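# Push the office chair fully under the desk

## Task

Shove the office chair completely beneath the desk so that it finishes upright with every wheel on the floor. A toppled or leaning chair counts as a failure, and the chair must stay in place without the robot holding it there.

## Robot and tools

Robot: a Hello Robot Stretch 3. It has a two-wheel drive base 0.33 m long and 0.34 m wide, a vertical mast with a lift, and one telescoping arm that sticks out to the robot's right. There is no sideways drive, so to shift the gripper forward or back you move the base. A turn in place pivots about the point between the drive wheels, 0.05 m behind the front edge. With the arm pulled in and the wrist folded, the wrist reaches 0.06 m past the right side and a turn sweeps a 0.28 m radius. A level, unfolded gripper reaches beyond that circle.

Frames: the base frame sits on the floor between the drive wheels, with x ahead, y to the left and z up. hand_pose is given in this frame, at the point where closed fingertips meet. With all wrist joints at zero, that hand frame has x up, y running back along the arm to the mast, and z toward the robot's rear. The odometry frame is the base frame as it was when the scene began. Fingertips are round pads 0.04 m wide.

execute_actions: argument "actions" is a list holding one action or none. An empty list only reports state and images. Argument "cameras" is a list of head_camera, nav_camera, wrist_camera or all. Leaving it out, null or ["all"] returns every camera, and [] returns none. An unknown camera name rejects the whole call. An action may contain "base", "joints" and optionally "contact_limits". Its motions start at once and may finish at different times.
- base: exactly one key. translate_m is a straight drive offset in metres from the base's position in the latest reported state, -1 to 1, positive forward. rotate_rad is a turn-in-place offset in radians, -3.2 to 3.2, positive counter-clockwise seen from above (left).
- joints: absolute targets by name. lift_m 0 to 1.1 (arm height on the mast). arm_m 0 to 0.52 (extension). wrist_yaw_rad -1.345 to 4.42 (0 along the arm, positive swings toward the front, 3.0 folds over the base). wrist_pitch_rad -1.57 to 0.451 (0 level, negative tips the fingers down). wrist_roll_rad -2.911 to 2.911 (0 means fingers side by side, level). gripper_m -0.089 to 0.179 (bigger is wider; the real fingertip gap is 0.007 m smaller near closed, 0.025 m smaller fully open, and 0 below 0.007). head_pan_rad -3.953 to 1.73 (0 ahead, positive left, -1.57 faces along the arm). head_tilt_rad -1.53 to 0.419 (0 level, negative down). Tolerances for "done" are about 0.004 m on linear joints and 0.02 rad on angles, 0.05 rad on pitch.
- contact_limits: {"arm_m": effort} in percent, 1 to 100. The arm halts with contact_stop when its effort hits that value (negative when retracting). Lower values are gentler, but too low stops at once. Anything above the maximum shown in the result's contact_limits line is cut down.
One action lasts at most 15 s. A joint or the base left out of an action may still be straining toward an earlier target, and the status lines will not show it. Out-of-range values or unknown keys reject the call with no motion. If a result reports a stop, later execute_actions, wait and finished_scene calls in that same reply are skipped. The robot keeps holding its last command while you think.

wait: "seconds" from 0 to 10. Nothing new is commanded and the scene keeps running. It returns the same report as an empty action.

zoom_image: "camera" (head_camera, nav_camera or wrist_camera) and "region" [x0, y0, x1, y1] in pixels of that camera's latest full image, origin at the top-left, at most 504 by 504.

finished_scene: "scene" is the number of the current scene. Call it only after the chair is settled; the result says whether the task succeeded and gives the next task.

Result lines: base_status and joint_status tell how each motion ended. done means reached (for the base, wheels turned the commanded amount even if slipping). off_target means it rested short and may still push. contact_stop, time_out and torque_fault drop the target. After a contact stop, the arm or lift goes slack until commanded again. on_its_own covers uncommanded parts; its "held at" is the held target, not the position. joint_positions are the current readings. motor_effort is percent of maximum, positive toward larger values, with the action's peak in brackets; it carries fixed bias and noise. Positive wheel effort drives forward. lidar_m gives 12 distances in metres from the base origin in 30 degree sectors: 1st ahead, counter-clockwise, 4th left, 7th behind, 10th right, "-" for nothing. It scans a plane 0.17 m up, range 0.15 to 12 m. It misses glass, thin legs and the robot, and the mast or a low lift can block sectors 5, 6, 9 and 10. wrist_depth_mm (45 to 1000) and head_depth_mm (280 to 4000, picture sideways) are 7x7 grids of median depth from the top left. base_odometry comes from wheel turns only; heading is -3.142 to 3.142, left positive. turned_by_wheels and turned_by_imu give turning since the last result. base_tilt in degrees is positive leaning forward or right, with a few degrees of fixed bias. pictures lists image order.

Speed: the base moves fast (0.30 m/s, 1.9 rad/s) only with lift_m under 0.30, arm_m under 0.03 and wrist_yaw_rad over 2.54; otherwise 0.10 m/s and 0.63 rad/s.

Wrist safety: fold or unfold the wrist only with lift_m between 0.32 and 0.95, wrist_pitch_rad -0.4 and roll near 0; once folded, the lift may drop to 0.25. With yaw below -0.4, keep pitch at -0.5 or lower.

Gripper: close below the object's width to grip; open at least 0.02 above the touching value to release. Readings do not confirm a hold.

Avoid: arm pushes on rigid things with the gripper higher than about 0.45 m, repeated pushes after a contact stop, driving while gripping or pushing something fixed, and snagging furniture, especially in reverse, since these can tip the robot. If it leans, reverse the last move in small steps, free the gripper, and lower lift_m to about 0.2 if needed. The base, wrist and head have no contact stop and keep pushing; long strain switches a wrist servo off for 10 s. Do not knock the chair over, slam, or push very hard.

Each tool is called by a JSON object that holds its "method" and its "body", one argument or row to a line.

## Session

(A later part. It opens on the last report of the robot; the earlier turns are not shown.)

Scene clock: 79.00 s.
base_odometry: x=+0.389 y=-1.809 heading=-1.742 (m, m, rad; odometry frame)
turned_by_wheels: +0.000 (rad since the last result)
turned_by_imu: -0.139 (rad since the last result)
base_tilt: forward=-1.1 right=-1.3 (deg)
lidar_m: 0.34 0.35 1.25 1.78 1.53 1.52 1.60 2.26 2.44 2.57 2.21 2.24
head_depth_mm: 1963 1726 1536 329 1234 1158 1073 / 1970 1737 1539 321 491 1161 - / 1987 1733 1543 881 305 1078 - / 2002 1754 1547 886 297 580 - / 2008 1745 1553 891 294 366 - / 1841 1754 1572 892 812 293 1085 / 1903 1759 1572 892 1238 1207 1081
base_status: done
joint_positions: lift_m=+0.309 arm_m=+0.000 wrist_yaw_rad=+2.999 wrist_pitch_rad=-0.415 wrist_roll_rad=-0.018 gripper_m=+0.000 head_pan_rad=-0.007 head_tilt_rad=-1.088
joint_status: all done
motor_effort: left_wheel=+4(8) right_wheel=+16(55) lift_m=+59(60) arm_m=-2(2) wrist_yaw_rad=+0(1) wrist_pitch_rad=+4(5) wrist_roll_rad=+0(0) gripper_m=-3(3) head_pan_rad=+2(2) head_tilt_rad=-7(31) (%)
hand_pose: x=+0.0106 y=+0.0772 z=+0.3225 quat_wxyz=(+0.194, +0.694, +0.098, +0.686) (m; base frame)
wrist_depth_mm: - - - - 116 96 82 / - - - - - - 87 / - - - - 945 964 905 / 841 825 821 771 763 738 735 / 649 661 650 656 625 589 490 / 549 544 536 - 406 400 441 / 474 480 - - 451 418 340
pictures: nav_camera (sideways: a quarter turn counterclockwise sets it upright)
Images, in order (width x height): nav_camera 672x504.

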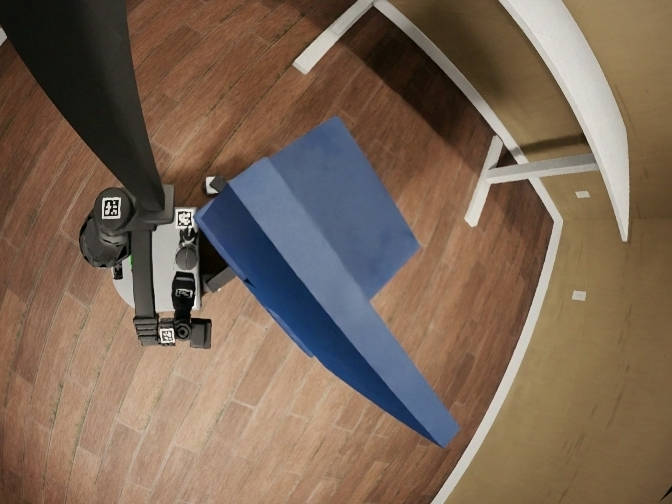

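{"method": "execute_actions", "body": {
  "actions": [
    {"base":{"translate_m":-0.15}}
  ],
  "cameras": []
}}

{"method": "execute_actions", "body": {
  "actions": [
    {"joints":{"lift_m":0.27}}
  ],
  "cameras": []
}}

{"method": "execute_actions", "body": {
  "actions": [
    {"base":{"translate_m":-0.35}}
  ],
  "cameras": []
}}

{"method": "execute_actions", "body": {
  "actions": [
    {"base":{"rotate_rad":-0.8}}
  ],
  "cameras": []
}}

{"method": "execute_actions", "body": {
  "actions": [
    {"base":{"translate_m":0.7}}
  ],
  "cameras": []
}}

{"method": "execute_actions", "body": {
  "actions": [
    {"base":{"rotate_rad":1.815},"joints":{"head_tilt_rad":-0.9}}
  ],
  "cameras": ["nav_camera"]
}}

Scene clock: 82.10 s.
base_odometry: x=+0.414 y=-1.661 heading=-1.742 (m, m, rad; odometry frame)
turned_by_wheels: +0.000 (rad since the last result)
turned_by_imu: -0.001 (rad since the last result)
base_tilt: forward=-1.1 right=-1.3 (deg)
lidar_m: 0.48 1.82 1.33 1.86 1.43 1.40 1.47 2.08 2.36 2.48 2.28 2.37
head_depth_mm: 1948 406 509 1347 1261 1160 1076 / 1972 1719 425 677 1270 1164 - / 1974 1733 375 536 1152 1155 - / 1988 1748 364 442 797 1170 - / 1999 1756 988 377 579 1177 - / 1903 1768 1577 339 1251 1177 1097 / 1935 1765 1585 1377 1283 1181 1086
base_status: done
joint_positions: lift_m=+0.309 arm_m=+0.000 wrist_yaw_rad=+2.999 wrist_pitch_rad=-0.415 wrist_roll_rad=-0.018 gripper_m=+0.000 head_pan_rad=-0.007 head_tilt_rad=-1.088
joint_status: not commanded
motor_effort: left_wheel=+1(3) right_wheel=-1(12) lift_m=+59(60) arm_m=-2(2) wrist_yaw_rad=+0(0) wrist_pitch_rad=+5(4) wrist_roll_rad=+0(0) gripper_m=-2(3) head_pan_rad=+2(2) head_tilt_rad=-10(8) (%)
hand_pose: x=+0.0106 y=+0.0772 z=+0.3225 quat_wxyz=(+0.194, +0.694, +0.098, +0.686) (m; base frame)
wrist_depth_mm: - - - - - - - / - - - - - - - / - - - - - 966 909 / 851 800 797 783 769 741 723 / 655 655 632 656 632 604 572 / 557 544 541 - 526 480 393 / 473 483 - - 446 442 434
pictures: none
No camera images: the call's "cameras" was empty. Leave "cameras" out to get every camera's image.

Scene clock: 83.27 s.
base_odometry: x=+0.414 y=-1.661 heading=-1.742 (m, m, rad; odometry frame)
turned_by_wheels: +0.000 (rad since the last result)
turned_by_imu: +0.000 (rad since the last result)
base_tilt: forward=-1.0 right=-1.2 (deg)
lidar_m: 0.48 1.83 1.33 1.86 1.43 1.40 1.47 2.07 2.35 2.49 2.28 2.37
head_depth_mm: 1964 405 510 1347 1266 1163 1074 / 1970 1728 426 679 1271 1163 - / 1959 1735 375 536 1152 1152 - / 1982 1754 364 443 794 1174 - / 2010 1751 988 378 579 1177 - / 1886 1759 1575 339 1254 1177 1104 / 1943 1778 1573 1378 1278 1174 1089
base_status: not commanded
joint_positions: lift_m=+0.271 arm_m=+0.000 wrist_yaw_rad=+2.999 wrist_pitch_rad=-0.415 wrist_roll_rad=-0.018 gripper_m=+0.000 head_pan_rad=-0.007 head_tilt_rad=-1.088
joint_status: all done
motor_effort: left_wheel=+1(1) right_wheel=-1(1) lift_m=+14(54) arm_m=-2(2) wrist_yaw_rad=+0(1) wrist_pitch_rad=+4(4) wrist_roll_rad=+1(0) gripper_m=-3(3) head_pan_rad=+2(2) head_tilt_rad=-8(10) (%)
hand_pose: x=+0.0106 y=+0.0772 z=+0.2840 quat_wxyz=(+0.194, +0.694, +0.098, +0.686) (m; base frame)
wrist_depth_mm: - - - - - - - / - - - - - - - / - - 966 913 950 856 844 / 774 746 712 723 685 682 659 / 609 601 586 602 580 422 532 / 498 506 - - 479 450 428 / 445 - - - 406 408 401
pictures: none
No camera images: the call's "cameras" was empty. Leave "cameras" out to get every camera's image.

Scene clock: 86.10 s.
base_odometry: x=+0.474 y=-1.317 heading=-1.742 (m, m, rad; odometry frame)
turned_by_wheels: +0.000 (rad since the last result)
turned_by_imu: -0.002 (rad since the last result)
base_tilt: forward=-1.0 right=-1.3 (deg)
lidar_m: 0.83 1.55 1.55 1.48 1.13 1.11 1.16 1.64 2.16 2.29 2.49 2.66
head_depth_mm: 716 1666 1534 1387 1266 1160 1075 / 646 820 1431 1396 1268 1163 - / 589 732 978 1364 1271 1166 - / 543 659 939 1385 1272 1167 - / 506 632 956 1371 1284 1171 - / 1960 1117 1491 1413 1284 1183 1104 / 2002 1759 1573 1414 1291 1185 1088
base_status: done
joint_positions: lift_m=+0.271 arm_m=+0.000 wrist_yaw_rad=+2.999 wrist_pitch_rad=-0.415 wrist_roll_rad=-0.018 gripper_m=+0.000 head_pan_rad=-0.007 head_tilt_rad=-1.088
joint_status: not commanded
motor_effort: left_wheel=+1(7) right_wheel=-2(8) lift_m=+14(14) arm_m=-2(2) wrist_yaw_rad=+1(1) wrist_pitch_rad=+4(4) wrist_roll_rad=+0(0) gripper_m=-3(3) head_pan_rad=+3(2) head_tilt_rad=-8(8) (%)
hand_pose: x=+0.0106 y=+0.0772 z=+0.2840 quat_wxyz=(+0.194, +0.694, +0.098, +0.686) (m; base frame)
wrist_depth_mm: 869 - - - - - - / 865 - - - - - - / 872 - 961 942 879 862 841 / 756 726 723 724 691 673 663 / 603 592 581 613 587 542 530 / 510 502 - - 486 467 459 / 445 - - - 409 408 400
pictures: none
No camera images: the call's "cameras" was empty. Leave "cameras" out to get every camera's image.

Scene clock: 87.93 s.
base_odometry: x=+0.474 y=-1.317 heading=-2.542 (m, m, rad; odometry frame)
turned_by_wheels: -0.800 (rad since the last result)
turned_by_imu: -0.802 (rad since the last result)
base_tilt: forward=-1.1 right=-1.4 (deg)
lidar_m: 2.49 2.67 0.83 1.55 1.96 1.23 1.11 1.11 1.30 2.17 2.17 2.58
head_depth_mm: 1965 1733 1537 1392 1263 1162 1073 / 1960 1730 1550 1391 1274 1165 - / 1984 1752 1545 1401 1271 1174 - / 1982 1754 1563 1403 1272 1174 - / 1996 1756 1571 1404 1278 1174 - / 2000 1758 1559 1420 1285 1181 1102 / 2017 1760 1377 1390 1281 1181 1094
base_status: done
joint_positions: lift_m=+0.271 arm_m=+0.000 wrist_yaw_rad=+2.999 wrist_pitch_rad=-0.415 wrist_roll_rad=-0.018 gripper_m=+0.000 head_pan_rad=-0.007 head_tilt_rad=-1.088
joint_status: not commanded
motor_effort: left_wheel=+2(10) right_wheel=-2(7) lift_m=+14(15) arm_m=-2(2) wrist_yaw_rad=+1(1) wrist_pitch_rad=+4(5) wrist_roll_rad=+0(1) gripper_m=-3(3) head_pan_rad=+2(2) head_tilt_rad=-8(8) (%)
hand_pose: x=+0.0106 y=+0.0772 z=+0.2840 quat_wxyz=(+0.194, +0.694, +0.098, +0.686) (m; base frame)
wrist_depth_mm: - - - - - - - / - - - - - 865 - / - - 976 955 793 749 733 / 788 748 714 694 701 667 556 / 599 592 584 608 580 547 536 / 510 498 - - 470 462 466 / 443 - - - 406 404 399
pictures: none
No camera images: the call's "cameras" was empty. Leave "cameras" out to get every camera's image.

Scene clock: 91.97 s.
base_odometry: x=-0.104 y=-1.712 heading=-2.542 (m, m, rad; odometry frame)
turned_by_wheels: +0.000 (rad since the last result)
turned_by_imu: +0.005 (rad since the last result)
base_tilt: forward=-1.1 right=-1.3 (deg)
lidar_m: 1.80 1.99 1.90 0.65 0.67 2.00 1.78 1.79 2.10 2.01 2.01 2.20
head_depth_mm: 1876 1741 1532 1389 1267 1160 1073 / 1830 1730 1539 1386 1273 1163 - / 1921 1748 1547 1400 1274 1165 - / 1905 1741 1546 1402 1279 1169 - / 1893 1758 1561 1404 1284 1178 - / 1882 1755 1575 1412 1285 1180 1107 / 1860 1761 1566 1408 1285 1176 1084
base_status: done
joint_positions: lift_m=+0.271 arm_m=+0.000 wrist_yaw_rad=+2.999 wrist_pitch_rad=-0.415 wrist_roll_rad=-0.018 gripper_m=+0.000 head_pan_rad=-0.007 head_tilt_rad=-1.088
joint_status: not commanded
motor_effort: left_wheel=+1(10) right_wheel=-2(5) lift_m=+14(14) arm_m=-2(2) wrist_yaw_rad=+0(0) wrist_pitch_rad=+5(4) wrist_roll_rad=+1(0) gripper_m=-3(2) head_pan_rad=+2(2) head_tilt_rad=-8(7) (%)
hand_pose: x=+0.0106 y=+0.0772 z=+0.2840 quat_wxyz=(+0.194, +0.694, +0.098, +0.686) (m; base frame)
wrist_depth_mm: - - - - - - - / - - - - - - - / - - 694 846 908 872 842 / 738 710 728 675 701 670 665 / 608 571 582 587 589 559 529 / 509 502 - - 484 473 463 / 448 - - - 410 404 401
pictures: none
No camera images: the call's "cameras" was empty. Leave "cameras" out to get every camera's image.

Scene clock: 94.37 s.
base_odometry: x=-0.104 y=-1.712 heading=-0.727 (m, m, rad; odometry frame)
turned_by_wheels: +1.815 (rad since the last result)
turned_by_imu: +1.818 (rad since the last result)
base_tilt: forward=-0.9 right=-1.4 (deg)
lidar_m: 0.65 2.21 1.85 1.78 1.85 2.07 2.02 2.10 1.79 1.98 2.07 1.90
head_depth_mm: 1852 2100 1748 1533 1372 1212 1088 / 1866 2108 459 548 853 1196 1090 / 1882 2121 473 588 852 1215 1090 / 1896 2132 501 637 887 1198 1091 / 1827 2057 536 693 1308 1195 1093 / 1912 2089 575 759 1351 1219 1099 / 1929 545 620 1548 1376 1222 1100
base_status: done
joint_positions: lift_m=+0.271 arm_m=+0.000 wrist_yaw_rad=+2.999 wrist_pitch_rad=-0.415 wrist_roll_rad=-0.018 gripper_m=+0.000 head_pan_rad=-0.007 head_tilt_rad=-0.902
joint_status: all done
motor_effort: left_wheel=-2(9) right_wheel=+2(10) lift_m=+15(14) arm_m=-2(2) wrist_yaw_rad=+1(0) wrist_pitch_rad=+4(5) wrist_roll_rad=+0(1) gripper_m=-2(3) head_pan_rad=+2(2) head_tilt_rad=+2(27) (%)
hand_pose: x=+0.0106 y=+0.0772 z=+0.2840 quat_wxyz=(+0.194, +0.694, +0.098, +0.686) (m; base frame)
wrist_depth_mm: - - - - - - - / - - - - - - - / - - 951 956 915 860 833 / 779 761 717 699 694 686 664 / 615 596 586 593 583 567 545 / 501 502 - - 482 465 462 / 443 - - - 403 408 391
pictures: nav_camera (sideways: a quarter turn counterclockwise sets it upright)
Images, in order (width x height): nav_camera 672x504.

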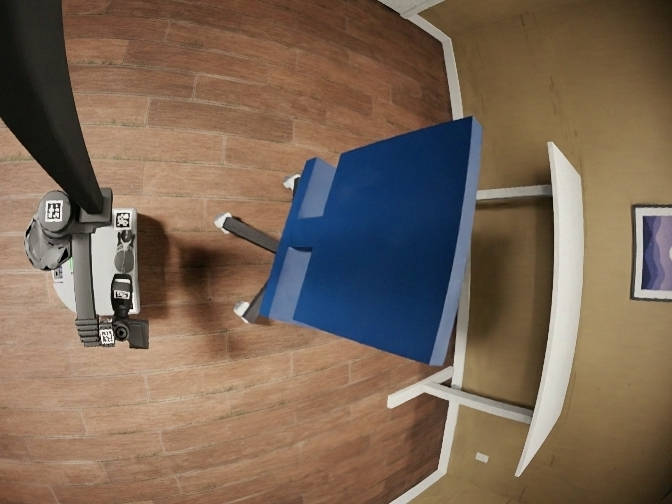

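{"method": "execute_actions", "body": {
  "actions": [
    {"base":{"rotate_rad":-1.0}}
  ],
  "cameras": []
}}

{"method": "execute_actions", "body": {
  "actions": [
    {"base":{"translate_m":-0.4}}
  ],
  "cameras": []
}}

{"method": "execute_actions", "body": {
  "actions": [
    {"base":{"rotate_rad":0.64}}
  ],
  "cameras": []
}}

{"method": "execute_actions", "body": {
  "actions": [
    {"base":{"translate_m":0.5}}
  ],
  "cameras": []
}}

{"method": "execute_actions", "body": {
  "actions": [
    {"joints":{"lift_m":0.31,"head_tilt_rad":-1.1}}
  ],
  "cameras": ["nav_camera"]
}}

{"method": "execute_actions", "body": {
  "actions": [
    {"base":{"translate_m":0.4}}
  ],
  "cameras": ["nav_camera"]
}}

Scene clock: 96.83 s.
base_odometry: x=-0.104 y=-1.712 heading=-1.727 (m, m, rad; odometry frame)
turned_by_wheels: -1.000 (rad since the last result)
turned_by_imu: -1.002 (rad since the last result)
base_tilt: forward=-1.1 right=-1.3 (deg)
lidar_m: 2.09 1.90 0.65 2.24 1.82 1.78 1.88 2.06 2.02 2.14 1.79 1.98
head_depth_mm: 1799 2023 1836 1580 1361 1204 1087 / 1909 2117 1857 1575 1367 1214 1092 / 2052 2183 1858 1574 1369 1217 1087 / 2195 2259 1873 1588 1368 1216 1090 / 2385 2277 1860 1578 1383 1217 1095 / 2449 2263 1856 1580 1367 1178 1091 / 2248 2286 1874 1587 862 824 1081
base_status: done
joint_positions: lift_m=+0.271 arm_m=+0.000 wrist_yaw_rad=+2.999 wrist_pitch_rad=-0.415 wrist_roll_rad=-0.018 gripper_m=+0.000 head_pan_rad=-0.007 head_tilt_rad=-0.902
joint_status: not commanded
motor_effort: left_wheel=+2(9) right_wheel=-2(7) lift_m=+15(14) arm_m=-2(2) wrist_yaw_rad=+0(0) wrist_pitch_rad=+4(5) wrist_roll_rad=+0(1) gripper_m=-3(3) head_pan_rad=+2(2) head_tilt_rad=+1(1) (%)
hand_pose: x=+0.0106 y=+0.0772 z=+0.2840 quat_wxyz=(+0.194, +0.694, +0.098, +0.686) (m; base frame)
wrist_depth_mm: - - - - - - - / - - - - - - - / - - 972 892 772 652 725 / 767 741 710 707 599 654 518 / 603 595 588 595 558 556 477 / 506 506 - - 477 466 461 / 443 - - - 410 406 400
pictures: none
No camera images: the call's "cameras" was empty. Leave "cameras" out to get every camera's image.

Scene clock: 99.83 s.
base_odometry: x=-0.042 y=-1.317 heading=-1.726 (m, m, rad; odometry frame)
turned_by_wheels: +0.000 (rad since the last result)
turned_by_imu: -0.002 (rad since the last result)
base_tilt: forward=-1.1 right=-1.4 (deg)
lidar_m: 2.44 0.93 1.89 1.93 1.49 1.45 1.53 1.82 1.79 1.90 2.06 2.05
head_depth_mm: 2096 2223 1851 1569 1369 1213 1086 / 2234 2230 1864 1566 1364 1215 1089 / 2363 2267 1864 1576 1372 1207 1088 / 2557 2274 1853 1582 1381 1211 1089 / 2687 2286 1874 1590 1378 1218 1093 / 2696 2276 1735 1081 1382 1226 1092 / 2426 707 811 1016 1342 1223 1099
base_status: done
joint_positions: lift_m=+0.271 arm_m=+0.000 wrist_yaw_rad=+2.999 wrist_pitch_rad=-0.415 wrist_roll_rad=-0.018 gripper_m=+0.000 head_pan_rad=-0.007 head_tilt_rad=-0.901
joint_status: not commanded
motor_effort: left_wheel=+2(7) right_wheel=-2(9) lift_m=+14(14) arm_m=-2(2) wrist_yaw_rad=-1(1) wrist_pitch_rad=+4(4) wrist_roll_rad=+0(0) gripper_m=-2(2) head_pan_rad=+2(3) head_tilt_rad=+1(1) (%)
hand_pose: x=+0.0106 y=+0.0772 z=+0.2840 quat_wxyz=(+0.194, +0.694, +0.098, +0.686) (m; base frame)
wrist_depth_mm: - - - - - - - / - - - - - - - / - - 968 908 891 827 743 / 776 734 728 720 692 670 602 / 608 597 574 601 584 553 552 / 503 505 - - 481 469 454 / 446 - - - 413 401 395
pictures: none
No camera images: the call's "cameras" was empty. Leave "cameras" out to get every camera's image.

Scene clock: 101.43 s.
base_odometry: x=-0.042 y=-1.317 heading=-1.087 (m, m, rad; odometry frame)
turned_by_wheels: +0.640 (rad since the last result)
turned_by_imu: +0.642 (rad since the last result)
base_tilt: forward=-1.0 right=-1.4 (deg)
lidar_m: 0.93 1.89 1.74 1.46 1.45 1.60 1.80 1.79 1.99 2.06 2.32 2.55
head_depth_mm: 1857 710 1758 1571 1363 1210 1089 / 2176 710 861 1394 1370 1208 1088 / 2125 714 860 1425 1370 1214 1088 / 2064 718 869 1385 1338 1211 1090 / 1994 721 873 1419 1377 1217 1091 / 1960 761 1822 1583 1382 1224 1095 / 1942 2155 1873 1587 1384 1228 1098
base_status: done
joint_positions: lift_m=+0.271 arm_m=+0.000 wrist_yaw_rad=+2.999 wrist_pitch_rad=-0.415 wrist_roll_rad=-0.018 gripper_m=+0.000 head_pan_rad=-0.007 head_tilt_rad=-0.901
joint_status: not commanded
motor_effort: left_wheel=-2(8) right_wheel=+2(8) lift_m=+15(14) arm_m=-2(2) wrist_yaw_rad=+0(1) wrist_pitch_rad=+5(4) wrist_roll_rad=+0(0) gripper_m=-3(3) head_pan_rad=+2(3) head_tilt_rad=+1(1) (%)
hand_pose: x=+0.0106 y=+0.0772 z=+0.2840 quat_wxyz=(+0.194, +0.694, +0.098, +0.686) (m; base frame)
wrist_depth_mm: - - - - - - - / - - - - - - - / - - 973 923 921 864 875 / 766 753 723 721 694 683 667 / 607 586 579 600 580 561 541 / 513 509 - - 481 458 455 / 439 - - - 408 404 397
pictures: none
No camera images: the call's "cameras" was empty. Leave "cameras" out to get every camera's image.

Scene clock: 104.67 s.
base_odometry: x=+0.191 y=-1.759 heading=-1.087 (m, m, rad; odometry frame)
turned_by_wheels: +0.000 (rad since the last result)
turned_by_imu: +0.003 (rad since the last result)
base_tilt: forward=-1.0 right=-1.3 (deg)
lidar_m: 0.43 1.43 1.96 1.63 1.62 1.79 2.27 2.26 2.49 2.04 2.15 1.77
head_depth_mm: 1862 2043 1854 1575 368 565 1083 / 1851 2116 1851 999 372 575 1088 / 1797 2066 1853 1004 377 585 1087 / 1747 2042 1866 1002 381 598 1046 / 1687 1946 1867 1007 386 606 1093 / 1648 1891 1878 1576 390 617 1095 / 1579 1808 1746 1576 394 1183 1093
base_status: done
joint_positions: lift_m=+0.271 arm_m=+0.000 wrist_yaw_rad=+2.999 wrist_pitch_rad=-0.415 wrist_roll_rad=-0.018 gripper_m=+0.000 head_pan_rad=-0.007 head_tilt_rad=-0.901
joint_status: not commanded
motor_effort: left_wheel=-2(7) right_wheel=+2(8) lift_m=+15(14) arm_m=-2(2) wrist_yaw_rad=+0(0) wrist_pitch_rad=+5(5) wrist_roll_rad=+1(0) gripper_m=-2(2) head_pan_rad=+2(2) head_tilt_rad=+2(1) (%)
hand_pose: x=+0.0106 y=+0.0772 z=+0.2840 quat_wxyz=(+0.194, +0.694, +0.098, +0.686) (m; base frame)
wrist_depth_mm: - - - - - - - / - - - - - - - / - - 949 911 907 885 845 / 766 735 724 716 692 678 671 / 618 599 589 599 576 546 437 / 513 497 - - 479 459 459 / 445 - - - 407 405 401
pictures: none
No camera images: the call's "cameras" was empty. Leave "cameras" out to get every camera's image.

Scene clock: 105.83 s.
base_odometry: x=+0.191 y=-1.759 heading=-1.087 (m, m, rad; odometry frame)
turned_by_wheels: +0.000 (rad since the last result)
turned_by_imu: +0.000 (rad since the last result)
base_tilt: forward=-1.1 right=-1.3 (deg)
lidar_m: 0.43 1.43 1.96 1.63 1.62 1.80 2.27 2.26 2.49 2.04 2.14 1.78
head_depth_mm: 1874 1734 1544 378 621 1158 1071 / 1921 1730 976 382 632 1162 - / 1917 1746 982 386 642 1169 - / 1877 1751 987 390 653 1151 - / 1840 1763 989 394 665 1175 - / 1791 1760 1543 398 677 1176 1100 / 1710 1704 1552 402 1268 1176 1090
base_status: not commanded
joint_positions: lift_m=+0.309 arm_m=+0.000 wrist_yaw_rad=+2.999 wrist_pitch_rad=-0.416 wrist_roll_rad=-0.018 gripper_m=+0.000 head_pan_rad=-0.007 head_tilt_rad=-1.086
joint_status: all done
motor_effort: left_wheel=-2(2) right_wheel=+2(2) lift_m=+60(62) arm_m=-2(2) wrist_yaw_rad=+1(0) wrist_pitch_rad=+4(4) wrist_roll_rad=+0(1) gripper_m=-2(3) head_pan_rad=+2(2) head_tilt_rad=-9(33) (%)
hand_pose: x=+0.0106 y=+0.0772 z=+0.3225 quat_wxyz=(+0.194, +0.694, +0.098, +0.686) (m; base frame)
wrist_depth_mm: - - - - - - - / - - - - - - - / - - - - - 934 950 / 837 814 791 780 751 738 720 / 653 661 638 652 616 594 469 / 566 552 538 - 527 508 478 / 475 482 - - 449 439 435
pictures: nav_camera (sideways: a quarter turn counterclockwise sets it upright)
Images, in order (width x height): nav_camera 672x504.

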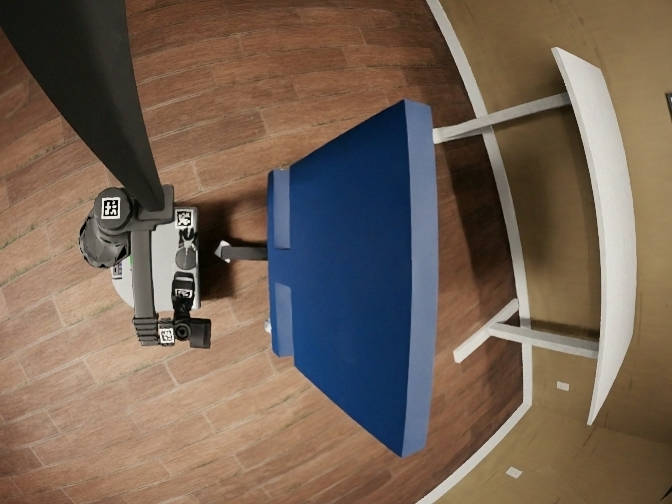

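Scene clock: 110.83 s.
base_odometry: x=+0.377 y=-2.113 heading=-1.087 (m, m, rad; odometry frame)
turned_by_wheels: +0.000 (rad since the last result)
turned_by_imu: -0.005 (rad since the last result)
base_tilt: forward=-1.1 right=-1.2 (deg)
lidar_m: 0.35 1.09 1.66 1.74 1.74 1.94 2.65 2.63 2.12 2.02 2.01 1.40
head_depth_mm: 1716 1671 1543 877 317 1122 1078 / 1658 1731 1545 879 329 1121 - / 1589 1735 1551 884 343 1088 - / 1542 1715 1555 885 357 1085 - / 1483 1690 1553 885 373 1150 - / 1426 1671 1566 1414 389 1164 1103 / 1388 1642 1552 325 407 1180 1088
base_status: done
joint_positions: lift_m=+0.309 arm_m=+0.000 wrist_yaw_rad=+3.000 wrist_pitch_rad=-0.416 wrist_roll_rad=-0.018 gripper_m=+0.000 head_pan_rad=-0.006 head_tilt_rad=-1.090
joint_status: not commanded
motor_effort: left_wheel=+10(40) right_wheel=+16(49) lift_m=+58(60) arm_m=-2(2) wrist_yaw_rad=+0(0) wrist_pitch_rad=+5(5) wrist_roll_rad=+1(0) gripper_m=-2(2) head_pan_rad=+2(2) head_tilt_rad=-7(8) (%)
hand_pose: x=+0.0105 y=+0.0771 z=+0.3224 quat_wxyz=(+0.194, +0.694, +0.099, +0.686) (m; base frame)
wrist_depth_mm: - - - - - - 179 / - - - - - - - / - - - - - 969 909 / 835 806 794 770 752 734 705 / 669 654 630 659 631 596 589 / 553 554 538 - 527 463 397 / 475 482 - - 451 444 381
pictures: nav_camera (sideways: a quarter turn counterclockwise sets it upright)
Images, in order (width x height): nav_camera 672x504.

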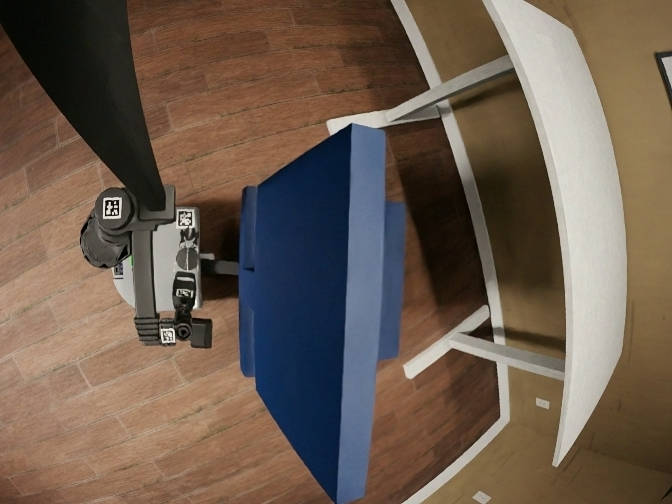

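{"method": "execute_actions", "body": {
  "actions": [
    {"base":{"translate_m":-0.2},"joints":{"lift_m":0.27}}
  ],
  "cameras": []
}}

{"method": "execute_actions", "body": {
  "actions": [
    {"base":{"rotate_rad":1.18}}
  ],
  "cameras": []
}}

{"method": "execute_actions", "body": {
  "actions": [
    {"base":{"translate_m":-0.41}}
  ],
  "cameras": []
}}

{"method": "execute_actions", "body": {
  "actions": [
    {"base":{"rotate_rad":0.75},"joints":{"head_pan_rad":-1.57,"head_tilt_rad":-0.9}}
  ],
  "cameras": []
}}

{"method": "execute_actions", "body": {
  "actions": [
    {"joints":{"lift_m":0.65,"wrist_pitch_rad":-0.4}}
  ],
  "cameras": []
}}

{"method": "execute_actions", "body": {
  "actions": [
    {"joints":{"wrist_yaw_rad":0,"wrist_pitch_rad":0,"gripper_m":0}}
  ],
  "cameras": ["nav_camera"]
}}

Scene clock: 114.07 s.
base_odometry: x=+0.284 y=-1.936 heading=-1.087 (m, m, rad; odometry frame)
turned_by_wheels: +0.000 (rad since the last result)
turned_by_imu: -0.001 (rad since the last result)
base_tilt: forward=-1.0 right=-1.4 (deg)
lidar_m: 0.55 1.26 1.86 1.69 1.69 1.86 2.46 2.45 2.51 2.07 2.07 1.59
head_depth_mm: 1841 397 447 616 1231 1163 1076 / 1838 398 454 630 1237 1162 - / 1788 400 460 644 1241 1170 - / 1719 402 468 659 1256 1174 - / 1670 409 477 676 1261 1175 - / 1612 413 486 1370 1278 1178 1110 / 1568 1458 1519 1413 1283 1178 1089
base_status: done
joint_positions: lift_m=+0.271 arm_m=+0.000 wrist_yaw_rad=+3.000 wrist_pitch_rad=-0.416 wrist_roll_rad=-0.018 gripper_m=+0.000 head_pan_rad=-0.006 head_tilt_rad=-1.090
joint_status: all done
motor_effort: left_wheel=+1(8) right_wheel=-1(11) lift_m=+15(55) arm_m=-2(2) wrist_yaw_rad=+1(1) wrist_pitch_rad=+5(5) wrist_roll_rad=+1(0) gripper_m=-3(2) head_pan_rad=+2(2) head_tilt_rad=-6(7) (%)
hand_pose: x=+0.0105 y=+0.0771 z=+0.2838 quat_wxyz=(+0.194, +0.694, +0.099, +0.686) (m; base frame)
wrist_depth_mm: - - - - - - - / - - - - - - - / - - 940 917 894 866 846 / 776 737 726 716 693 679 647 / 605 587 580 595 579 557 549 / 493 497 - - 474 468 464 / 441 - - - 411 400 401
pictures: none
No camera images: the call's "cameras" was empty. Leave "cameras" out to get every camera's image.

Scene clock: 116.03 s.
base_odometry: x=+0.284 y=-1.936 heading=+0.093 (m, m, rad; odometry frame)
turned_by_wheels: +1.180 (rad since the last result)
turned_by_imu: +1.183 (rad since the last result)
base_tilt: forward=-1.1 right=-1.5 (deg)
lidar_m: 1.89 1.69 1.69 1.99 2.45 2.46 2.07 2.08 2.08 0.56 0.55 1.26
head_depth_mm: 1856 1711 1538 1388 1219 1161 1074 / 1932 1729 1536 1389 1271 1161 - / 1982 1741 1543 1393 1269 1166 - / 1962 1742 1546 1398 1271 1173 - / 1915 1742 1568 1400 1272 1175 - / 1774 1768 1571 1408 1279 1177 1105 / 1651 1761 1572 1412 1281 1179 1090
base_status: done
joint_positions: lift_m=+0.271 arm_m=+0.000 wrist_yaw_rad=+3.000 wrist_pitch_rad=-0.416 wrist_roll_rad=-0.018 gripper_m=+0.000 head_pan_rad=-0.006 head_tilt_rad=-1.090
joint_status: not commanded
motor_effort: left_wheel=-2(9) right_wheel=+2(9) lift_m=+14(15) arm_m=-2(2) wrist_yaw_rad=+0(1) wrist_pitch_rad=+5(5) wrist_roll_rad=+1(0) gripper_m=-2(2) head_pan_rad=+2(3) head_tilt_rad=-7(7) (%)
hand_pose: x=+0.0105 y=+0.0771 z=+0.2838 quat_wxyz=(+0.194, +0.694, +0.099, +0.686) (m; base frame)
wrist_depth_mm: - - - - - - - / - - - - - - - / - - 928 923 869 873 835 / 772 742 723 710 697 658 671 / 618 599 577 594 584 550 543 / 504 506 - - 486 464 460 / 442 - - - 406 408 402
pictures: none
No camera images: the call's "cameras" was empty. Leave "cameras" out to get every camera's image.

Scene clock: 119.13 s.
base_odometry: x=-0.125 y=-1.974 heading=+0.093 (m, m, rad; odometry frame)
turned_by_wheels: +0.000 (rad since the last result)
turned_by_imu: -0.003 (rad since the last result)
base_tilt: forward=-1.1 right=-1.4 (deg)
lidar_m: 2.24 1.99 1.99 2.35 2.17 2.17 1.68 1.67 1.78 2.10 0.78 0.77
head_depth_mm: 1962 1727 984 1367 1267 1164 1075 / 1960 1724 1543 1397 1253 1165 - / 1974 1733 1542 1393 1267 1164 - / 1978 1739 1545 1401 1279 1173 - / 1987 1745 1549 1407 1279 1177 - / 1970 1750 1556 1404 1284 1173 1104 / 1916 1763 1569 1410 1281 1177 1090
base_status: done
joint_positions: lift_m=+0.271 arm_m=+0.000 wrist_yaw_rad=+3.000 wrist_pitch_rad=-0.416 wrist_roll_rad=-0.018 gripper_m=+0.000 head_pan_rad=-0.006 head_tilt_rad=-1.090
joint_status: not commanded
motor_effort: left_wheel=-2(11) right_wheel=+2(5) lift_m=+14(15) arm_m=-2(2) wrist_yaw_rad=+0(0) wrist_pitch_rad=+5(5) wrist_roll_rad=+0(0) gripper_m=-3(2) head_pan_rad=+2(2) head_tilt_rad=-6(6) (%)
hand_pose: x=+0.0105 y=+0.0771 z=+0.2838 quat_wxyz=(+0.194, +0.694, +0.099, +0.686) (m; base frame)
wrist_depth_mm: - - - - - - - / - - - - - - - / - - 969 922 908 852 873 / 769 739 736 710 682 673 659 / 611 595 578 592 574 555 536 / 499 498 - - 483 470 460 / 443 - - - 410 407 399
pictures: none
No camera images: the call's "cameras" was empty. Leave "cameras" out to get every camera's image.

Scene clock: 120.93 s.
base_odometry: x=-0.125 y=-1.974 heading=+0.843 (m, m, rad; odometry frame)
turned_by_wheels: +0.750 (rad since the last result)
turned_by_imu: +0.752 (rad since the last result)
base_tilt: forward=-1.0 right=-1.4 (deg)
lidar_m: 1.99 2.05 2.25 2.17 2.15 1.67 1.78 1.84 1.67 0.77 1.61 2.05
head_depth_mm: 1727 2031 1847 1584 1371 1211 1090 / 1725 1929 1120 1476 1369 1209 1107 / 1749 538 599 754 1304 1215 - / 1765 559 642 816 1325 1218 1076 / 1777 581 696 920 1375 1222 1095 / 1743 606 756 1050 1386 1220 1098 / 1695 652 1736 1588 1377 1223 1099
base_status: done
joint_positions: lift_m=+0.271 arm_m=+0.000 wrist_yaw_rad=+3.000 wrist_pitch_rad=-0.416 wrist_roll_rad=-0.018 gripper_m=+0.000 head_pan_rad=-1.563 head_tilt_rad=-0.902
joint_status: all done
motor_effort: left_wheel=-3(9) right_wheel=+2(9) lift_m=+14(14) arm_m=-2(2) wrist_yaw_rad=+0(0) wrist_pitch_rad=+5(5) wrist_roll_rad=+0(0) gripper_m=-3(2) head_pan_rad=-3(31) head_tilt_rad=+2(25) (%)
hand_pose: x=+0.0105 y=+0.0771 z=+0.2838 quat_wxyz=(+0.194, +0.694, +0.099, +0.686) (m; base frame)
wrist_depth_mm: - - - - - - - / - - - - - - - / - - 992 939 902 898 842 / 768 733 719 714 699 687 669 / 615 589 588 597 577 551 530 / 510 512 - - 480 467 462 / 447 - - - 411 403 397
pictures: none
No camera images: the call's "cameras" was empty. Leave "cameras" out to get every camera's image.

Scene clock: 125.23 s.
base_odometry: x=-0.125 y=-1.974 heading=+0.843 (m, m, rad; odometry frame)
turned_by_wheels: +0.000 (rad since the last result)
turned_by_imu: +0.000 (rad since the last result)
base_tilt: forward=-1.1 right=-1.3 (deg)
lidar_m: 1.99 2.06 2.24 2.18 2.16 1.67 1.78 1.85 1.67 0.77 1.61 2.04
head_depth_mm: 1737 2007 1838 1571 1370 1253 - / 1723 1931 1125 1482 1368 1263 1107 / 1747 539 599 753 1298 1253 - / 1754 559 643 814 1328 - 1104 / 1774 581 693 920 1379 1216 1091 / 1742 606 756 1051 1381 1217 1096 / 1700 651 897 1590 1382 1229 1095
base_status: not commanded
joint_positions: lift_m=+0.649 arm_m=+0.000 wrist_yaw_rad=+3.000 wrist_pitch_rad=-0.416 wrist_roll_rad=-0.018 gripper_m=+0.000 head_pan_rad=-1.563 head_tilt_rad=-0.902
joint_status: all done
motor_effort: left_wheel=-2(2) right_wheel=+2(2) lift_m=+60(62) arm_m=-2(2) wrist_yaw_rad=+0(1) wrist_pitch_rad=+5(4) wrist_roll_rad=+1(0) gripper_m=-3(3) head_pan_rad=-3(3) head_tilt_rad=+3(1) (%)
hand_pose: x=+0.0105 y=+0.0771 z=+0.6623 quat_wxyz=(+0.194, +0.694, +0.099, +0.686) (m; base frame)
wrist_depth_mm: - - - - - - - / - - - - - - - / - - - - - - - / - - - - - - - / - - - - - - - / 955 960 918 - 928 878 869 / 821 812 785 799 759 783 784
pictures: none
No camera images: the call's "cameras" was empty. Leave "cameras" out to get every camera's image.

Scene clock: 127.73 s.
base_odometry: x=-0.125 y=-1.974 heading=+0.843 (m, m, rad; odometry frame)
turned_by_wheels: +0.000 (rad since the last result)
turned_by_imu: +0.000 (rad since the last result)
base_tilt: forward=-1.0 right=-1.4 (deg)
lidar_m: 1.99 2.07 2.25 2.17 2.16 1.67 1.78 1.84 1.67 0.77 1.61 2.05
head_depth_mm: 1733 1998 1849 1571 1368 1254 - / 1727 1935 1123 1472 1370 1264 - / 1747 539 598 732 943 - - / 1761 559 645 817 1330 1216 1109 / 1767 582 694 921 1376 1222 1091 / 1752 607 755 1054 1381 1220 1099 / 1694 650 894 1599 1378 1221 1096
base_status: not commanded
joint_positions: lift_m=+0.649 arm_m=+0.000 wrist_yaw_rad=+0.002 wrist_pitch_rad=-0.023 wrist_roll_rad=-0.018 gripper_m=+0.000 head_pan_rad=-1.563 head_tilt_rad=-0.902
joint_status: all done
motor_effort: left_wheel=-2(2) right_wheel=+2(3) lift_m=+61(60) arm_m=-2(2) wrist_yaw_rad=-1(1) wrist_pitch_rad=+6(7) wrist_roll_rad=+0(0) gripper_m=-2(2) head_pan_rad=-3(3) head_tilt_rad=+0(3) (%)
hand_pose: x=-0.0210 y=-0.4009 z=+0.7580 quat_wxyz=(+0.714, +0.009, -0.700, -0.008) (m; base frame)
wrist_depth_mm: 390 324 278 241 235 - - / - 337 287 249 246 - - / - 352 299 258 258 - - / - 371 309 265 274 - - / - 388 320 287 - - - / - 409 340 - 700 - - / - 553 368 299 276 - -
pictures: nav_camera (sideways: a quarter turn counterclockwise sets it upright)
Images, in order (width x height): nav_camera 672x504.

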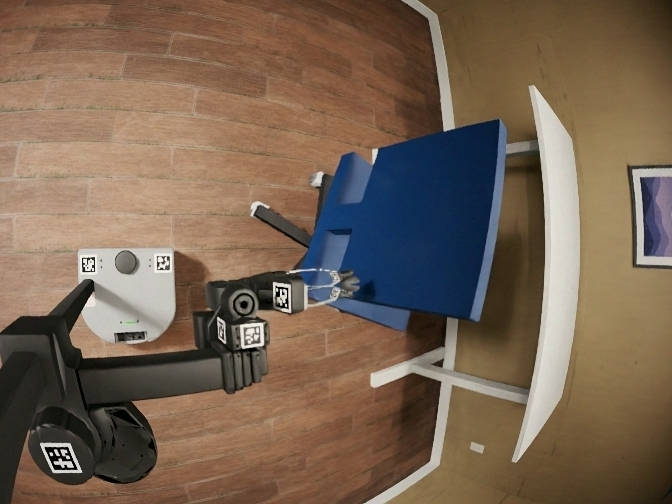

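{"method": "execute_actions", "body": {
  "actions": [
    {"joints":{"arm_m":0.27}}
  ],
  "cameras": ["nav_camera"]
}}

Scene clock: 131.03 s.
base_odometry: x=-0.125 y=-1.974 heading=+0.842 (m, m, rad; odometry frame)
turned_by_wheels: -0.001 (rad since the last result)
turned_by_imu: -0.152 (rad since the last result)
base_tilt: forward=-1.2 right=-1.3 (deg)
lidar_m: 2.01 2.03 2.37 2.17 2.20 1.65 1.76 1.77 1.66 0.82 0.84 2.19
head_depth_mm: 1745 1986 1816 1582 1373 - - / 1722 775 1775 - 1371 1216 1109 / 1701 685 789 - 1349 1216 1120 / 1730 635 762 982 1348 1223 1113 / 1751 596 700 948 1332 1225 1093 / 1726 576 648 808 1356 1227 1096 / 1718 559 1135 1533 1384 1225 1097
base_status: not commanded
joint_positions: lift_m=+0.649 arm_m=+0.269 wrist_yaw_rad=-0.061 wrist_pitch_rad=-0.023 wrist_roll_rad=-0.018 gripper_m=+0.000 head_pan_rad=-1.564 head_tilt_rad=-0.899
joint_status: all done
on_its_own: right_wheel is at rest, and its effort (+28) is outside its rest range (-18 to +18); wrist_yaw_rad is at rest, and its effort (+42) is outside its rest range (-12 to +12)
motor_effort: left_wheel=-15(15) right_wheel=+28(33) lift_m=+58(60) arm_m=+5(14) wrist_yaw_rad=+42(48) wrist_pitch_rad=+6(9) wrist_roll_rad=+0(0) gripper_m=-9(12) head_pan_rad=-1(3) head_tilt_rad=+0(0) (%)
hand_pose: x=-0.0370 y=-0.6695 z=+0.7581 quat_wxyz=(+0.713, -0.013, -0.700, -0.030) (m; base frame)
wrist_depth_mm: 101 111 129 154 191 - - / 102 113 132 157 199 - - / 104 115 135 163 206 - - / 107 117 138 167 213 - - / 108 120 141 164 233 - - / 110 122 145 - - - - / 112 125 146 183 236 - -
pictures: nav_camera (sideways: a quarter turn counterclockwise sets it upright)
Images, in order (width x height): nav_camera 672x504.

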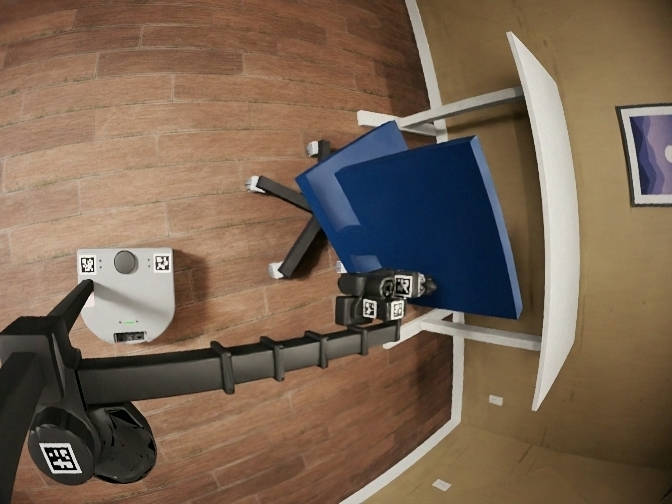

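{"method": "execute_actions", "body": {
  "actions": [
    {"joints":{"arm_m":0,"wrist_yaw_rad":0,"wrist_pitch_rad":-0.4}}
  ],
  "cameras": []
}}

{"method": "execute_actions", "body": {
  "actions": [
    {"joints":{"wrist_yaw_rad":3.0}}
  ],
  "cameras": []
}}

{"method": "execute_actions", "body": {
  "actions": [
    {"joints":{"lift_m":0.27,"head_pan_rad":0,"head_tilt_rad":-1.1}}
  ],
  "cameras": []
}}

{"method": "execute_actions", "body": {
  "actions": [
    {"base":{"rotate_rad":-1.37}}
  ],
  "cameras": []
}}

{"method": "execute_actions", "body": {
  "actions": [
    {"base":{"translate_m":0.4}}
  ],
  "cameras": []
}}

{"method": "execute_actions", "body": {
  "actions": [
    {"joints":{"lift_m":0.31}}
  ],
  "cameras": ["nav_camera"]
}}

{"method": "execute_actions", "body": {
  "actions": [
    {"base":{"translate_m":0.4}}
  ],
  "cameras": ["nav_camera"]
}}

Scene clock: 134.60 s.
base_odometry: x=-0.125 y=-1.974 heading=+0.843 (m, m, rad; odometry frame)
turned_by_wheels: +0.001 (rad since the last result)
turned_by_imu: +0.002 (rad since the last result)
base_tilt: forward=-1.0 right=-1.4 (deg)
lidar_m: 2.01 2.03 2.37 2.17 2.19 1.65 1.75 1.76 1.67 0.82 1.61 2.18
head_depth_mm: 1750 2027 1804 1569 1364 1252 - / 1692 763 1768 1580 1366 1261 - / 1711 683 835 1086 1423 - - / 1733 631 759 978 1349 1216 1109 / 1754 594 697 866 1328 1220 1090 / 1716 573 646 804 1353 1222 1090 / 1710 565 1130 1574 1383 1221 1095
base_status: not commanded
joint_positions: lift_m=+0.649 arm_m=+0.000 wrist_yaw_rad=-0.079 wrist_pitch_rad=-0.415 wrist_roll_rad=-0.018 gripper_m=+0.000 head_pan_rad=-1.564 head_tilt_rad=-0.899
joint_status: wrist_yaw_rad off_target (ended at -0.079, target +0.000); the others done
on_its_own: wrist_yaw_rad is held at -0.078, not at your +0.000, by its stall guard, which is not easing now
motor_effort: left_wheel=+1(6) right_wheel=-1(11) lift_m=+58(58) arm_m=-2(3) wrist_yaw_rad=+0(13) wrist_pitch_rad=+4(5) wrist_roll_rad=+0(0) gripper_m=-3(5) head_pan_rad=-2(3) head_tilt_rad=-1(1) (%)
hand_pose: x=-0.0392 y=-0.3694 z=+0.6628 quat_wxyz=(+0.692, +0.120, -0.691, -0.172) (m; base frame)
wrist_depth_mm: 250 282 327 389 - - - / 264 297 351 425 - - - / 277 316 378 650 - - - / 295 339 429 576 - - - / - 471 462 513 - - - / 926 405 775 - 912 919 898 / 834 799 756 758 782 761 767
pictures: none
No camera images: the call's "cameras" was empty. Leave "cameras" out to get every camera's image.

Scene clock: 137.13 s.
base_odometry: x=-0.125 y=-1.974 heading=+0.843 (m, m, rad; odometry frame)
turned_by_wheels: +0.000 (rad since the last result)
turned_by_imu: +0.000 (rad since the last result)
base_tilt: forward=-1.0 right=-1.4 (deg)
lidar_m: 2.01 2.02 2.36 2.17 2.20 1.65 1.76 1.77 1.66 0.82 1.61 2.18
head_depth_mm: 1735 2038 1814 1575 1372 1249 - / 1702 763 1774 1589 1370 1257 1105 / 1703 683 837 1092 1344 1256 - / 1739 632 761 980 1355 - 1110 / 1745 593 697 864 1333 1224 1088 / 1732 576 646 807 1358 1219 1091 / 1721 564 1142 1563 1387 1221 1093
base_status: not commanded
joint_positions: lift_m=+0.649 arm_m=+0.000 wrist_yaw_rad=+2.998 wrist_pitch_rad=-0.415 wrist_roll_rad=-0.018 gripper_m=+0.000 head_pan_rad=-1.564 head_tilt_rad=-0.899
joint_status: all done
motor_effort: left_wheel=+1(1) right_wheel=-1(2) lift_m=+58(58) arm_m=-2(2) wrist_yaw_rad=+2(1) wrist_pitch_rad=+4(4) wrist_roll_rad=+1(1) gripper_m=-3(3) head_pan_rad=-2(2) head_tilt_rad=-1(0) (%)
hand_pose: x=+0.0109 y=+0.0773 z=+0.6628 quat_wxyz=(+0.194, +0.694, +0.098, +0.686) (m; base frame)
wrist_depth_mm: - - - - - - - / - - - - - - - / - - - - - - - / - - - - - - - / - - - - - - - / 980 962 934 - 919 887 883 / 852 832 812 781 782 792 775
pictures: none
No camera images: the call's "cameras" was empty. Leave "cameras" out to get every camera's image.

Scene clock: 141.43 s.
base_odometry: x=-0.125 y=-1.974 heading=+0.843 (m, m, rad; odometry frame)
turned_by_wheels: +0.000 (rad since the last result)
turned_by_imu: +0.000 (rad since the last result)
base_tilt: forward=-1.1 right=-1.3 (deg)
lidar_m: 2.01 2.03 2.37 2.17 2.20 1.65 1.76 1.77 1.66 0.82 1.61 2.19
head_depth_mm: 1925 1720 1541 1392 1267 1163 1078 / 1916 1731 1555 1391 1266 1165 - / 1921 1738 1554 1401 1274 1164 - / 1903 1748 1554 1406 1282 1170 - / 1899 1765 1564 1405 1282 1171 - / 1898 1759 1572 1410 1279 1176 1099 / 1895 1771 1581 1415 1285 1182 1085
base_status: not commanded
joint_positions: lift_m=+0.271 arm_m=+0.000 wrist_yaw_rad=+2.999 wrist_pitch_rad=-0.415 wrist_roll_rad=-0.018 gripper_m=+0.000 head_pan_rad=-0.007 head_tilt_rad=-1.087
joint_status: all done
motor_effort: left_wheel=+1(1) right_wheel=-1(1) lift_m=+14(54) arm_m=-2(2) wrist_yaw_rad=+1(2) wrist_pitch_rad=+4(5) wrist_roll_rad=+1(0) gripper_m=-2(2) head_pan_rad=+2(32) head_tilt_rad=-9(33) (%)
hand_pose: x=+0.0108 y=+0.0772 z=+0.2841 quat_wxyz=(+0.194, +0.694, +0.098, +0.686) (m; base frame)
wrist_depth_mm: - - - - - - - / - - - - - - - / - - 966 919 909 860 840 / 761 731 730 720 709 679 664 / 613 604 581 599 588 553 550 / 507 498 - - 483 463 466 / 448 - - - 409 404 397
pictures: none
No camera images: the call's "cameras" was empty. Leave "cameras" out to get every camera's image.

Scene clock: 143.57 s.
base_odometry: x=-0.125 y=-1.974 heading=-0.527 (m, m, rad; odometry frame)
turned_by_wheels: -1.370 (rad since the last result)
turned_by_imu: -1.372 (rad since the last result)
base_tilt: forward=-1.1 right=-1.3 (deg)
lidar_m: 0.82 1.61 2.06 2.01 2.12 2.23 2.17 2.14 1.65 1.76 1.85 1.66
head_depth_mm: 621 780 1491 1394 1260 1160 1079 / 591 734 1012 1390 1268 1163 - / 564 693 916 1361 1280 1168 - / 540 658 943 1381 1272 1170 - / 518 629 960 1369 1283 1173 - / 1535 1675 1555 1405 1279 1174 1106 / 1939 1760 1573 1416 1279 1181 1093
base_status: done
joint_positions: lift_m=+0.271 arm_m=+0.000 wrist_yaw_rad=+2.999 wrist_pitch_rad=-0.415 wrist_roll_rad=-0.018 gripper_m=+0.000 head_pan_rad=-0.007 head_tilt_rad=-1.087
joint_status: not commanded
motor_effort: left_wheel=+1(10) right_wheel=-3(8) lift_m=+14(14) arm_m=-2(2) wrist_yaw_rad=+0(1) wrist_pitch_rad=+4(4) wrist_roll_rad=+1(1) gripper_m=-3(3) head_pan_rad=+2(2) head_tilt_rad=-9(9) (%)
hand_pose: x=+0.0108 y=+0.0772 z=+0.2841 quat_wxyz=(+0.194, +0.694, +0.098, +0.686) (m; base frame)
wrist_depth_mm: - - - - - - - / - - - - - - - / - - 951 910 898 891 855 / 751 746 718 708 704 684 672 / 602 599 581 604 581 537 548 / 504 500 - - 475 468 457 / 447 - - - 406 407 404
pictures: none
No camera images: the call's "cameras" was empty. Leave "cameras" out to get every camera's image.

Scene clock: 146.63 s.
base_odometry: x=+0.221 y=-2.175 heading=-0.527 (m, m, rad; odometry frame)
turned_by_wheels: +0.000 (rad since the last result)
turned_by_imu: +0.003 (rad since the last result)
base_tilt: forward=-1.1 right=-1.3 (deg)
lidar_m: 0.42 1.23 2.02 1.97 2.09 2.62 2.57 2.34 1.82 1.78 1.88 1.32
head_depth_mm: 1495 1685 355 444 1221 1157 1075 / 1515 1705 1546 392 804 1152 - / 1531 1725 982 352 624 1166 - / 1554 1710 985 337 526 1173 - / 1560 1732 1569 328 456 1150 - / 1592 1682 1552 325 402 1178 1107 / 1241 1737 1576 1415 1243 1179 1089
base_status: done
joint_positions: lift_m=+0.271 arm_m=+0.000 wrist_yaw_rad=+2.999 wrist_pitch_rad=-0.415 wrist_roll_rad=-0.018 gripper_m=+0.000 head_pan_rad=-0.007 head_tilt_rad=-1.087
joint_status: not commanded
motor_effort: left_wheel=+1(10) right_wheel=-2(6) lift_m=+14(14) arm_m=-2(2) wrist_yaw_rad=-1(2) wrist_pitch_rad=+4(5) wrist_roll_rad=+0(0) gripper_m=-3(3) head_pan_rad=+2(2) head_tilt_rad=-8(8) (%)
hand_pose: x=+0.0106 y=+0.0772 z=+0.2840 quat_wxyz=(+0.194, +0.694, +0.098, +0.686) (m; base frame)
wrist_depth_mm: - - - - - - - / - - - - - - - / - - 957 925 918 871 836 / 777 746 730 713 710 690 658 / 608 597 579 599 580 550 516 / 506 508 - - 476 342 462 / 444 - - - 413 377 313
pictures: none
No camera images: the call's "cameras" was empty. Leave "cameras" out to get every camera's image.

Scene clock: 147.80 s.
base_odometry: x=+0.221 y=-2.175 heading=-0.527 (m, m, rad; odometry frame)
turned_by_wheels: +0.000 (rad since the last result)
turned_by_imu: +0.000 (rad since the last result)
base_tilt: forward=-1.0 right=-1.4 (deg)
lidar_m: 0.42 1.23 2.01 1.97 2.10 2.62 2.57 2.36 1.82 1.78 1.88 1.32
head_depth_mm: 1500 1694 355 443 1221 1163 1074 / 1513 1711 1542 393 799 1153 - / 1535 1719 980 352 623 1167 - / 1545 1713 987 336 527 1169 - / 1560 1735 1558 328 456 1150 - / 1585 1677 1550 324 402 1176 1103 / 1239 1723 1570 1418 1238 1183 1091
base_status: not commanded
joint_positions: lift_m=+0.309 arm_m=+0.000 wrist_yaw_rad=+2.999 wrist_pitch_rad=-0.415 wrist_roll_rad=-0.018 gripper_m=+0.000 head_pan_rad=-0.007 head_tilt_rad=-1.087
joint_status: all done
motor_effort: left_wheel=+1(2) right_wheel=-2(2) lift_m=+60(67) arm_m=-2(2) wrist_yaw_rad=+0(1) wrist_pitch_rad=+4(5) wrist_roll_rad=+1(0) gripper_m=-2(2) head_pan_rad=+2(2) head_tilt_rad=-7(8) (%)
hand_pose: x=+0.0106 y=+0.0772 z=+0.3225 quat_wxyz=(+0.194, +0.694, +0.098, +0.686) (m; base frame)
wrist_depth_mm: - - - - - - 162 / - - - - - - - / - - - - - 967 906 / 827 824 804 781 757 742 723 / 674 646 638 664 641 594 540 / 554 540 532 - 532 513 502 / 474 494 - - 442 356 335
pictures: nav_camera (sideways: a quarter turn counterclockwise sets it upright)
Images, in order (width x height): nav_camera 672x504.

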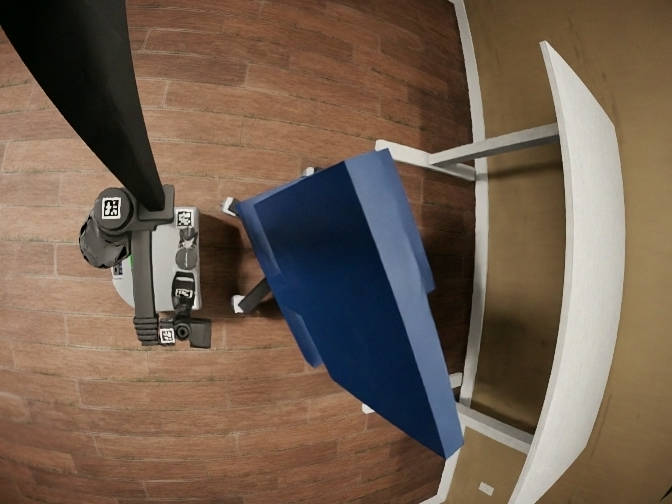

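Scene clock: 152.77 s.
base_odometry: x=+0.567 y=-2.376 heading=-0.527 (m, m, rad; odometry frame)
turned_by_wheels: +0.000 (rad since the last result)
turned_by_imu: -0.308 (rad since the last result)
base_tilt: forward=-1.2 right=-1.3 (deg)
lidar_m: 1.23 0.25 0.96 2.00 2.00 2.36 2.91 2.91 2.00 1.74 1.75 1.02
head_depth_mm: 499 1611 1469 1384 291 1149 1072 / 501 1583 1554 1394 1265 1140 - / 502 1536 1548 1402 804 - - / 506 1479 1546 887 808 768 - / 507 1444 1558 890 809 760 - / 509 474 1561 893 808 747 - / 511 472 1550 1411 813 745 -
base_status: done
joint_positions: lift_m=+0.309 arm_m=+0.000 wrist_yaw_rad=+3.000 wrist_pitch_rad=-0.415 wrist_roll_rad=-0.018 gripper_m=+0.000 head_pan_rad=-0.006 head_tilt_rad=-1.090
joint_status: not commanded
motor_effort: left_wheel=+7(71) right_wheel=+17(52) lift_m=+60(60) arm_m=-2(2) wrist_yaw_rad=+0(1) wrist_pitch_rad=+4(5) wrist_roll_rad=+0(0) gripper_m=-2(2) head_pan_rad=+1(3) head_tilt_rad=-7(9) (%)
hand_pose: x=+0.0106 y=+0.0772 z=+0.3225 quat_wxyz=(+0.194, +0.694, +0.098, +0.686) (m; base frame)
wrist_depth_mm: - - 132 90 66 52 - / - - - 103 70 55 47 / - - - - 857 58 48 / 843 815 796 757 717 701 50 / 661 661 645 650 523 567 422 / 555 541 538 - 478 334 477 / 474 483 - - 368 325 332
pictures: nav_camera (sideways: a quarter turn counterclockwise sets it upright)
Images, in order (width x height): nav_camera 672x504.

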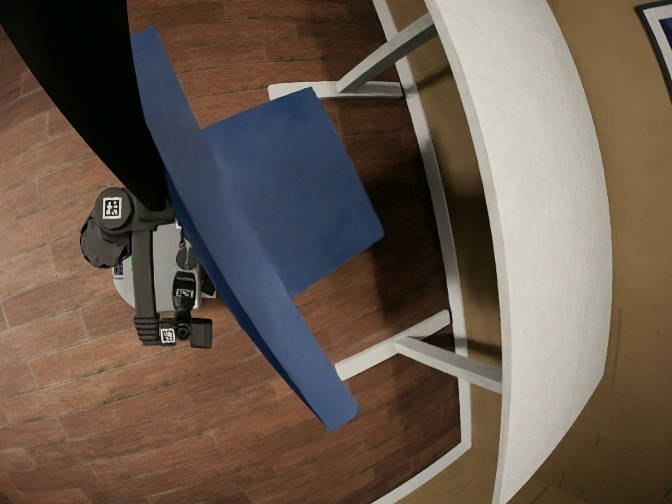

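{"method": "execute_actions", "body": {
  "actions": [
    {"base":{"translate_m":-0.45}}
  ],
  "cameras": []
}}

{"method": "execute_actions", "body": {
  "actions": [
    {"base":{"rotate_rad":0.26},"joints":{"head_tilt_rad":-0.95}}
  ],
  "cameras": ["nav_camera"]
}}

Scene clock: 158.60 s.
base_odometry: x=+0.178 y=-2.150 heading=-0.527 (m, m, rad; odometry frame)
turned_by_wheels: +0.000 (rad since the last result)
turned_by_imu: -0.003 (rad since the last result)
base_tilt: forward=-1.0 right=-1.4 (deg)
lidar_m: 0.66 0.67 1.94 1.91 1.92 2.23 2.48 2.48 1.90 1.85 1.85 1.44
head_depth_mm: 558 1636 1533 1391 1262 1164 1075 / 490 613 1471 1384 1273 1165 - / 475 566 739 1340 1270 1161 - / 467 527 676 940 1269 1171 - / 1507 493 621 891 1250 1172 - / 1526 464 574 754 1285 1176 1097 / 1531 436 532 1369 1288 1179 1095
base_status: done
joint_positions: lift_m=+0.309 arm_m=+0.000 wrist_yaw_rad=+3.000 wrist_pitch_rad=-0.415 wrist_roll_rad=-0.018 gripper_m=+0.000 head_pan_rad=-0.006 head_tilt_rad=-1.090
joint_status: not commanded
motor_effort: left_wheel=+1(6) right_wheel=-1(13) lift_m=+60(60) arm_m=-2(2) wrist_yaw_rad=-1(1) wrist_pitch_rad=+5(5) wrist_roll_rad=+0(0) gripper_m=-2(3) head_pan_rad=+2(2) head_tilt_rad=-7(6) (%)
hand_pose: x=+0.0106 y=+0.0772 z=+0.3225 quat_wxyz=(+0.194, +0.694, +0.098, +0.686) (m; base frame)
wrist_depth_mm: - - - - - - - / - - - - - - - / - - - - - 963 873 / 828 818 781 766 759 753 657 / 669 640 623 652 631 602 595 / 559 543 540 - 527 517 416 / 480 481 - - 446 446 438
pictures: none
No camera images: the call's "cameras" was empty. Leave "cameras" out to get every camera's image.

Scene clock: 160.03 s.
base_odometry: x=+0.178 y=-2.150 heading=-0.267 (m, m, rad; odometry frame)
turned_by_wheels: +0.260 (rad since the last result)
turned_by_imu: +0.262 (rad since the last result)
base_tilt: forward=-0.9 right=-1.2 (deg)
lidar_m: 0.66 1.29 1.96 1.90 1.99 2.56 2.47 2.44 1.89 1.85 1.92 1.44
head_depth_mm: 1493 497 578 771 1319 1193 1078 / 1492 490 558 734 1272 1194 1083 / 1506 1655 540 703 1269 1194 1080 / 1511 1647 522 677 1190 1196 1095 / 1517 1698 507 648 1279 1200 1090 / 1529 1668 545 1524 1343 1197 1089 / 1165 1838 1783 1533 1357 1202 1086
base_status: done
joint_positions: lift_m=+0.309 arm_m=+0.000 wrist_yaw_rad=+3.000 wrist_pitch_rad=-0.415 wrist_roll_rad=-0.018 gripper_m=+0.000 head_pan_rad=-0.006 head_tilt_rad=-0.952
joint_status: all done
motor_effort: left_wheel=-2(6) right_wheel=+2(5) lift_m=+60(60) arm_m=-2(2) wrist_yaw_rad=-1(1) wrist_pitch_rad=+5(5) wrist_roll_rad=+0(0) gripper_m=-3(2) head_pan_rad=+2(2) head_tilt_rad=+2(19) (%)
hand_pose: x=+0.0106 y=+0.0772 z=+0.3225 quat_wxyz=(+0.194, +0.694, +0.098, +0.686) (m; base frame)
wrist_depth_mm: - - - - - - - / - - - - - - - / - - - - - 959 919 / 828 789 806 781 753 739 718 / 656 648 645 678 646 603 580 / 556 544 540 - 523 508 500 / 478 485 - - 449 441 438
pictures: nav_camera (sideways: a quarter turn counterclockwise sets it upright)
Images, in order (width x height): nav_camera 672x504.

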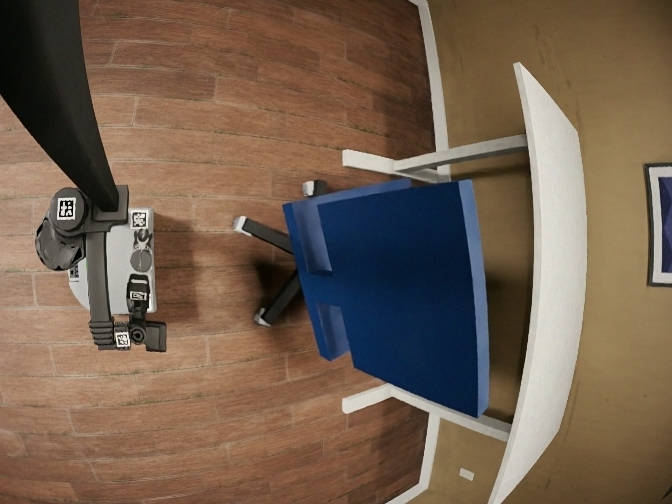

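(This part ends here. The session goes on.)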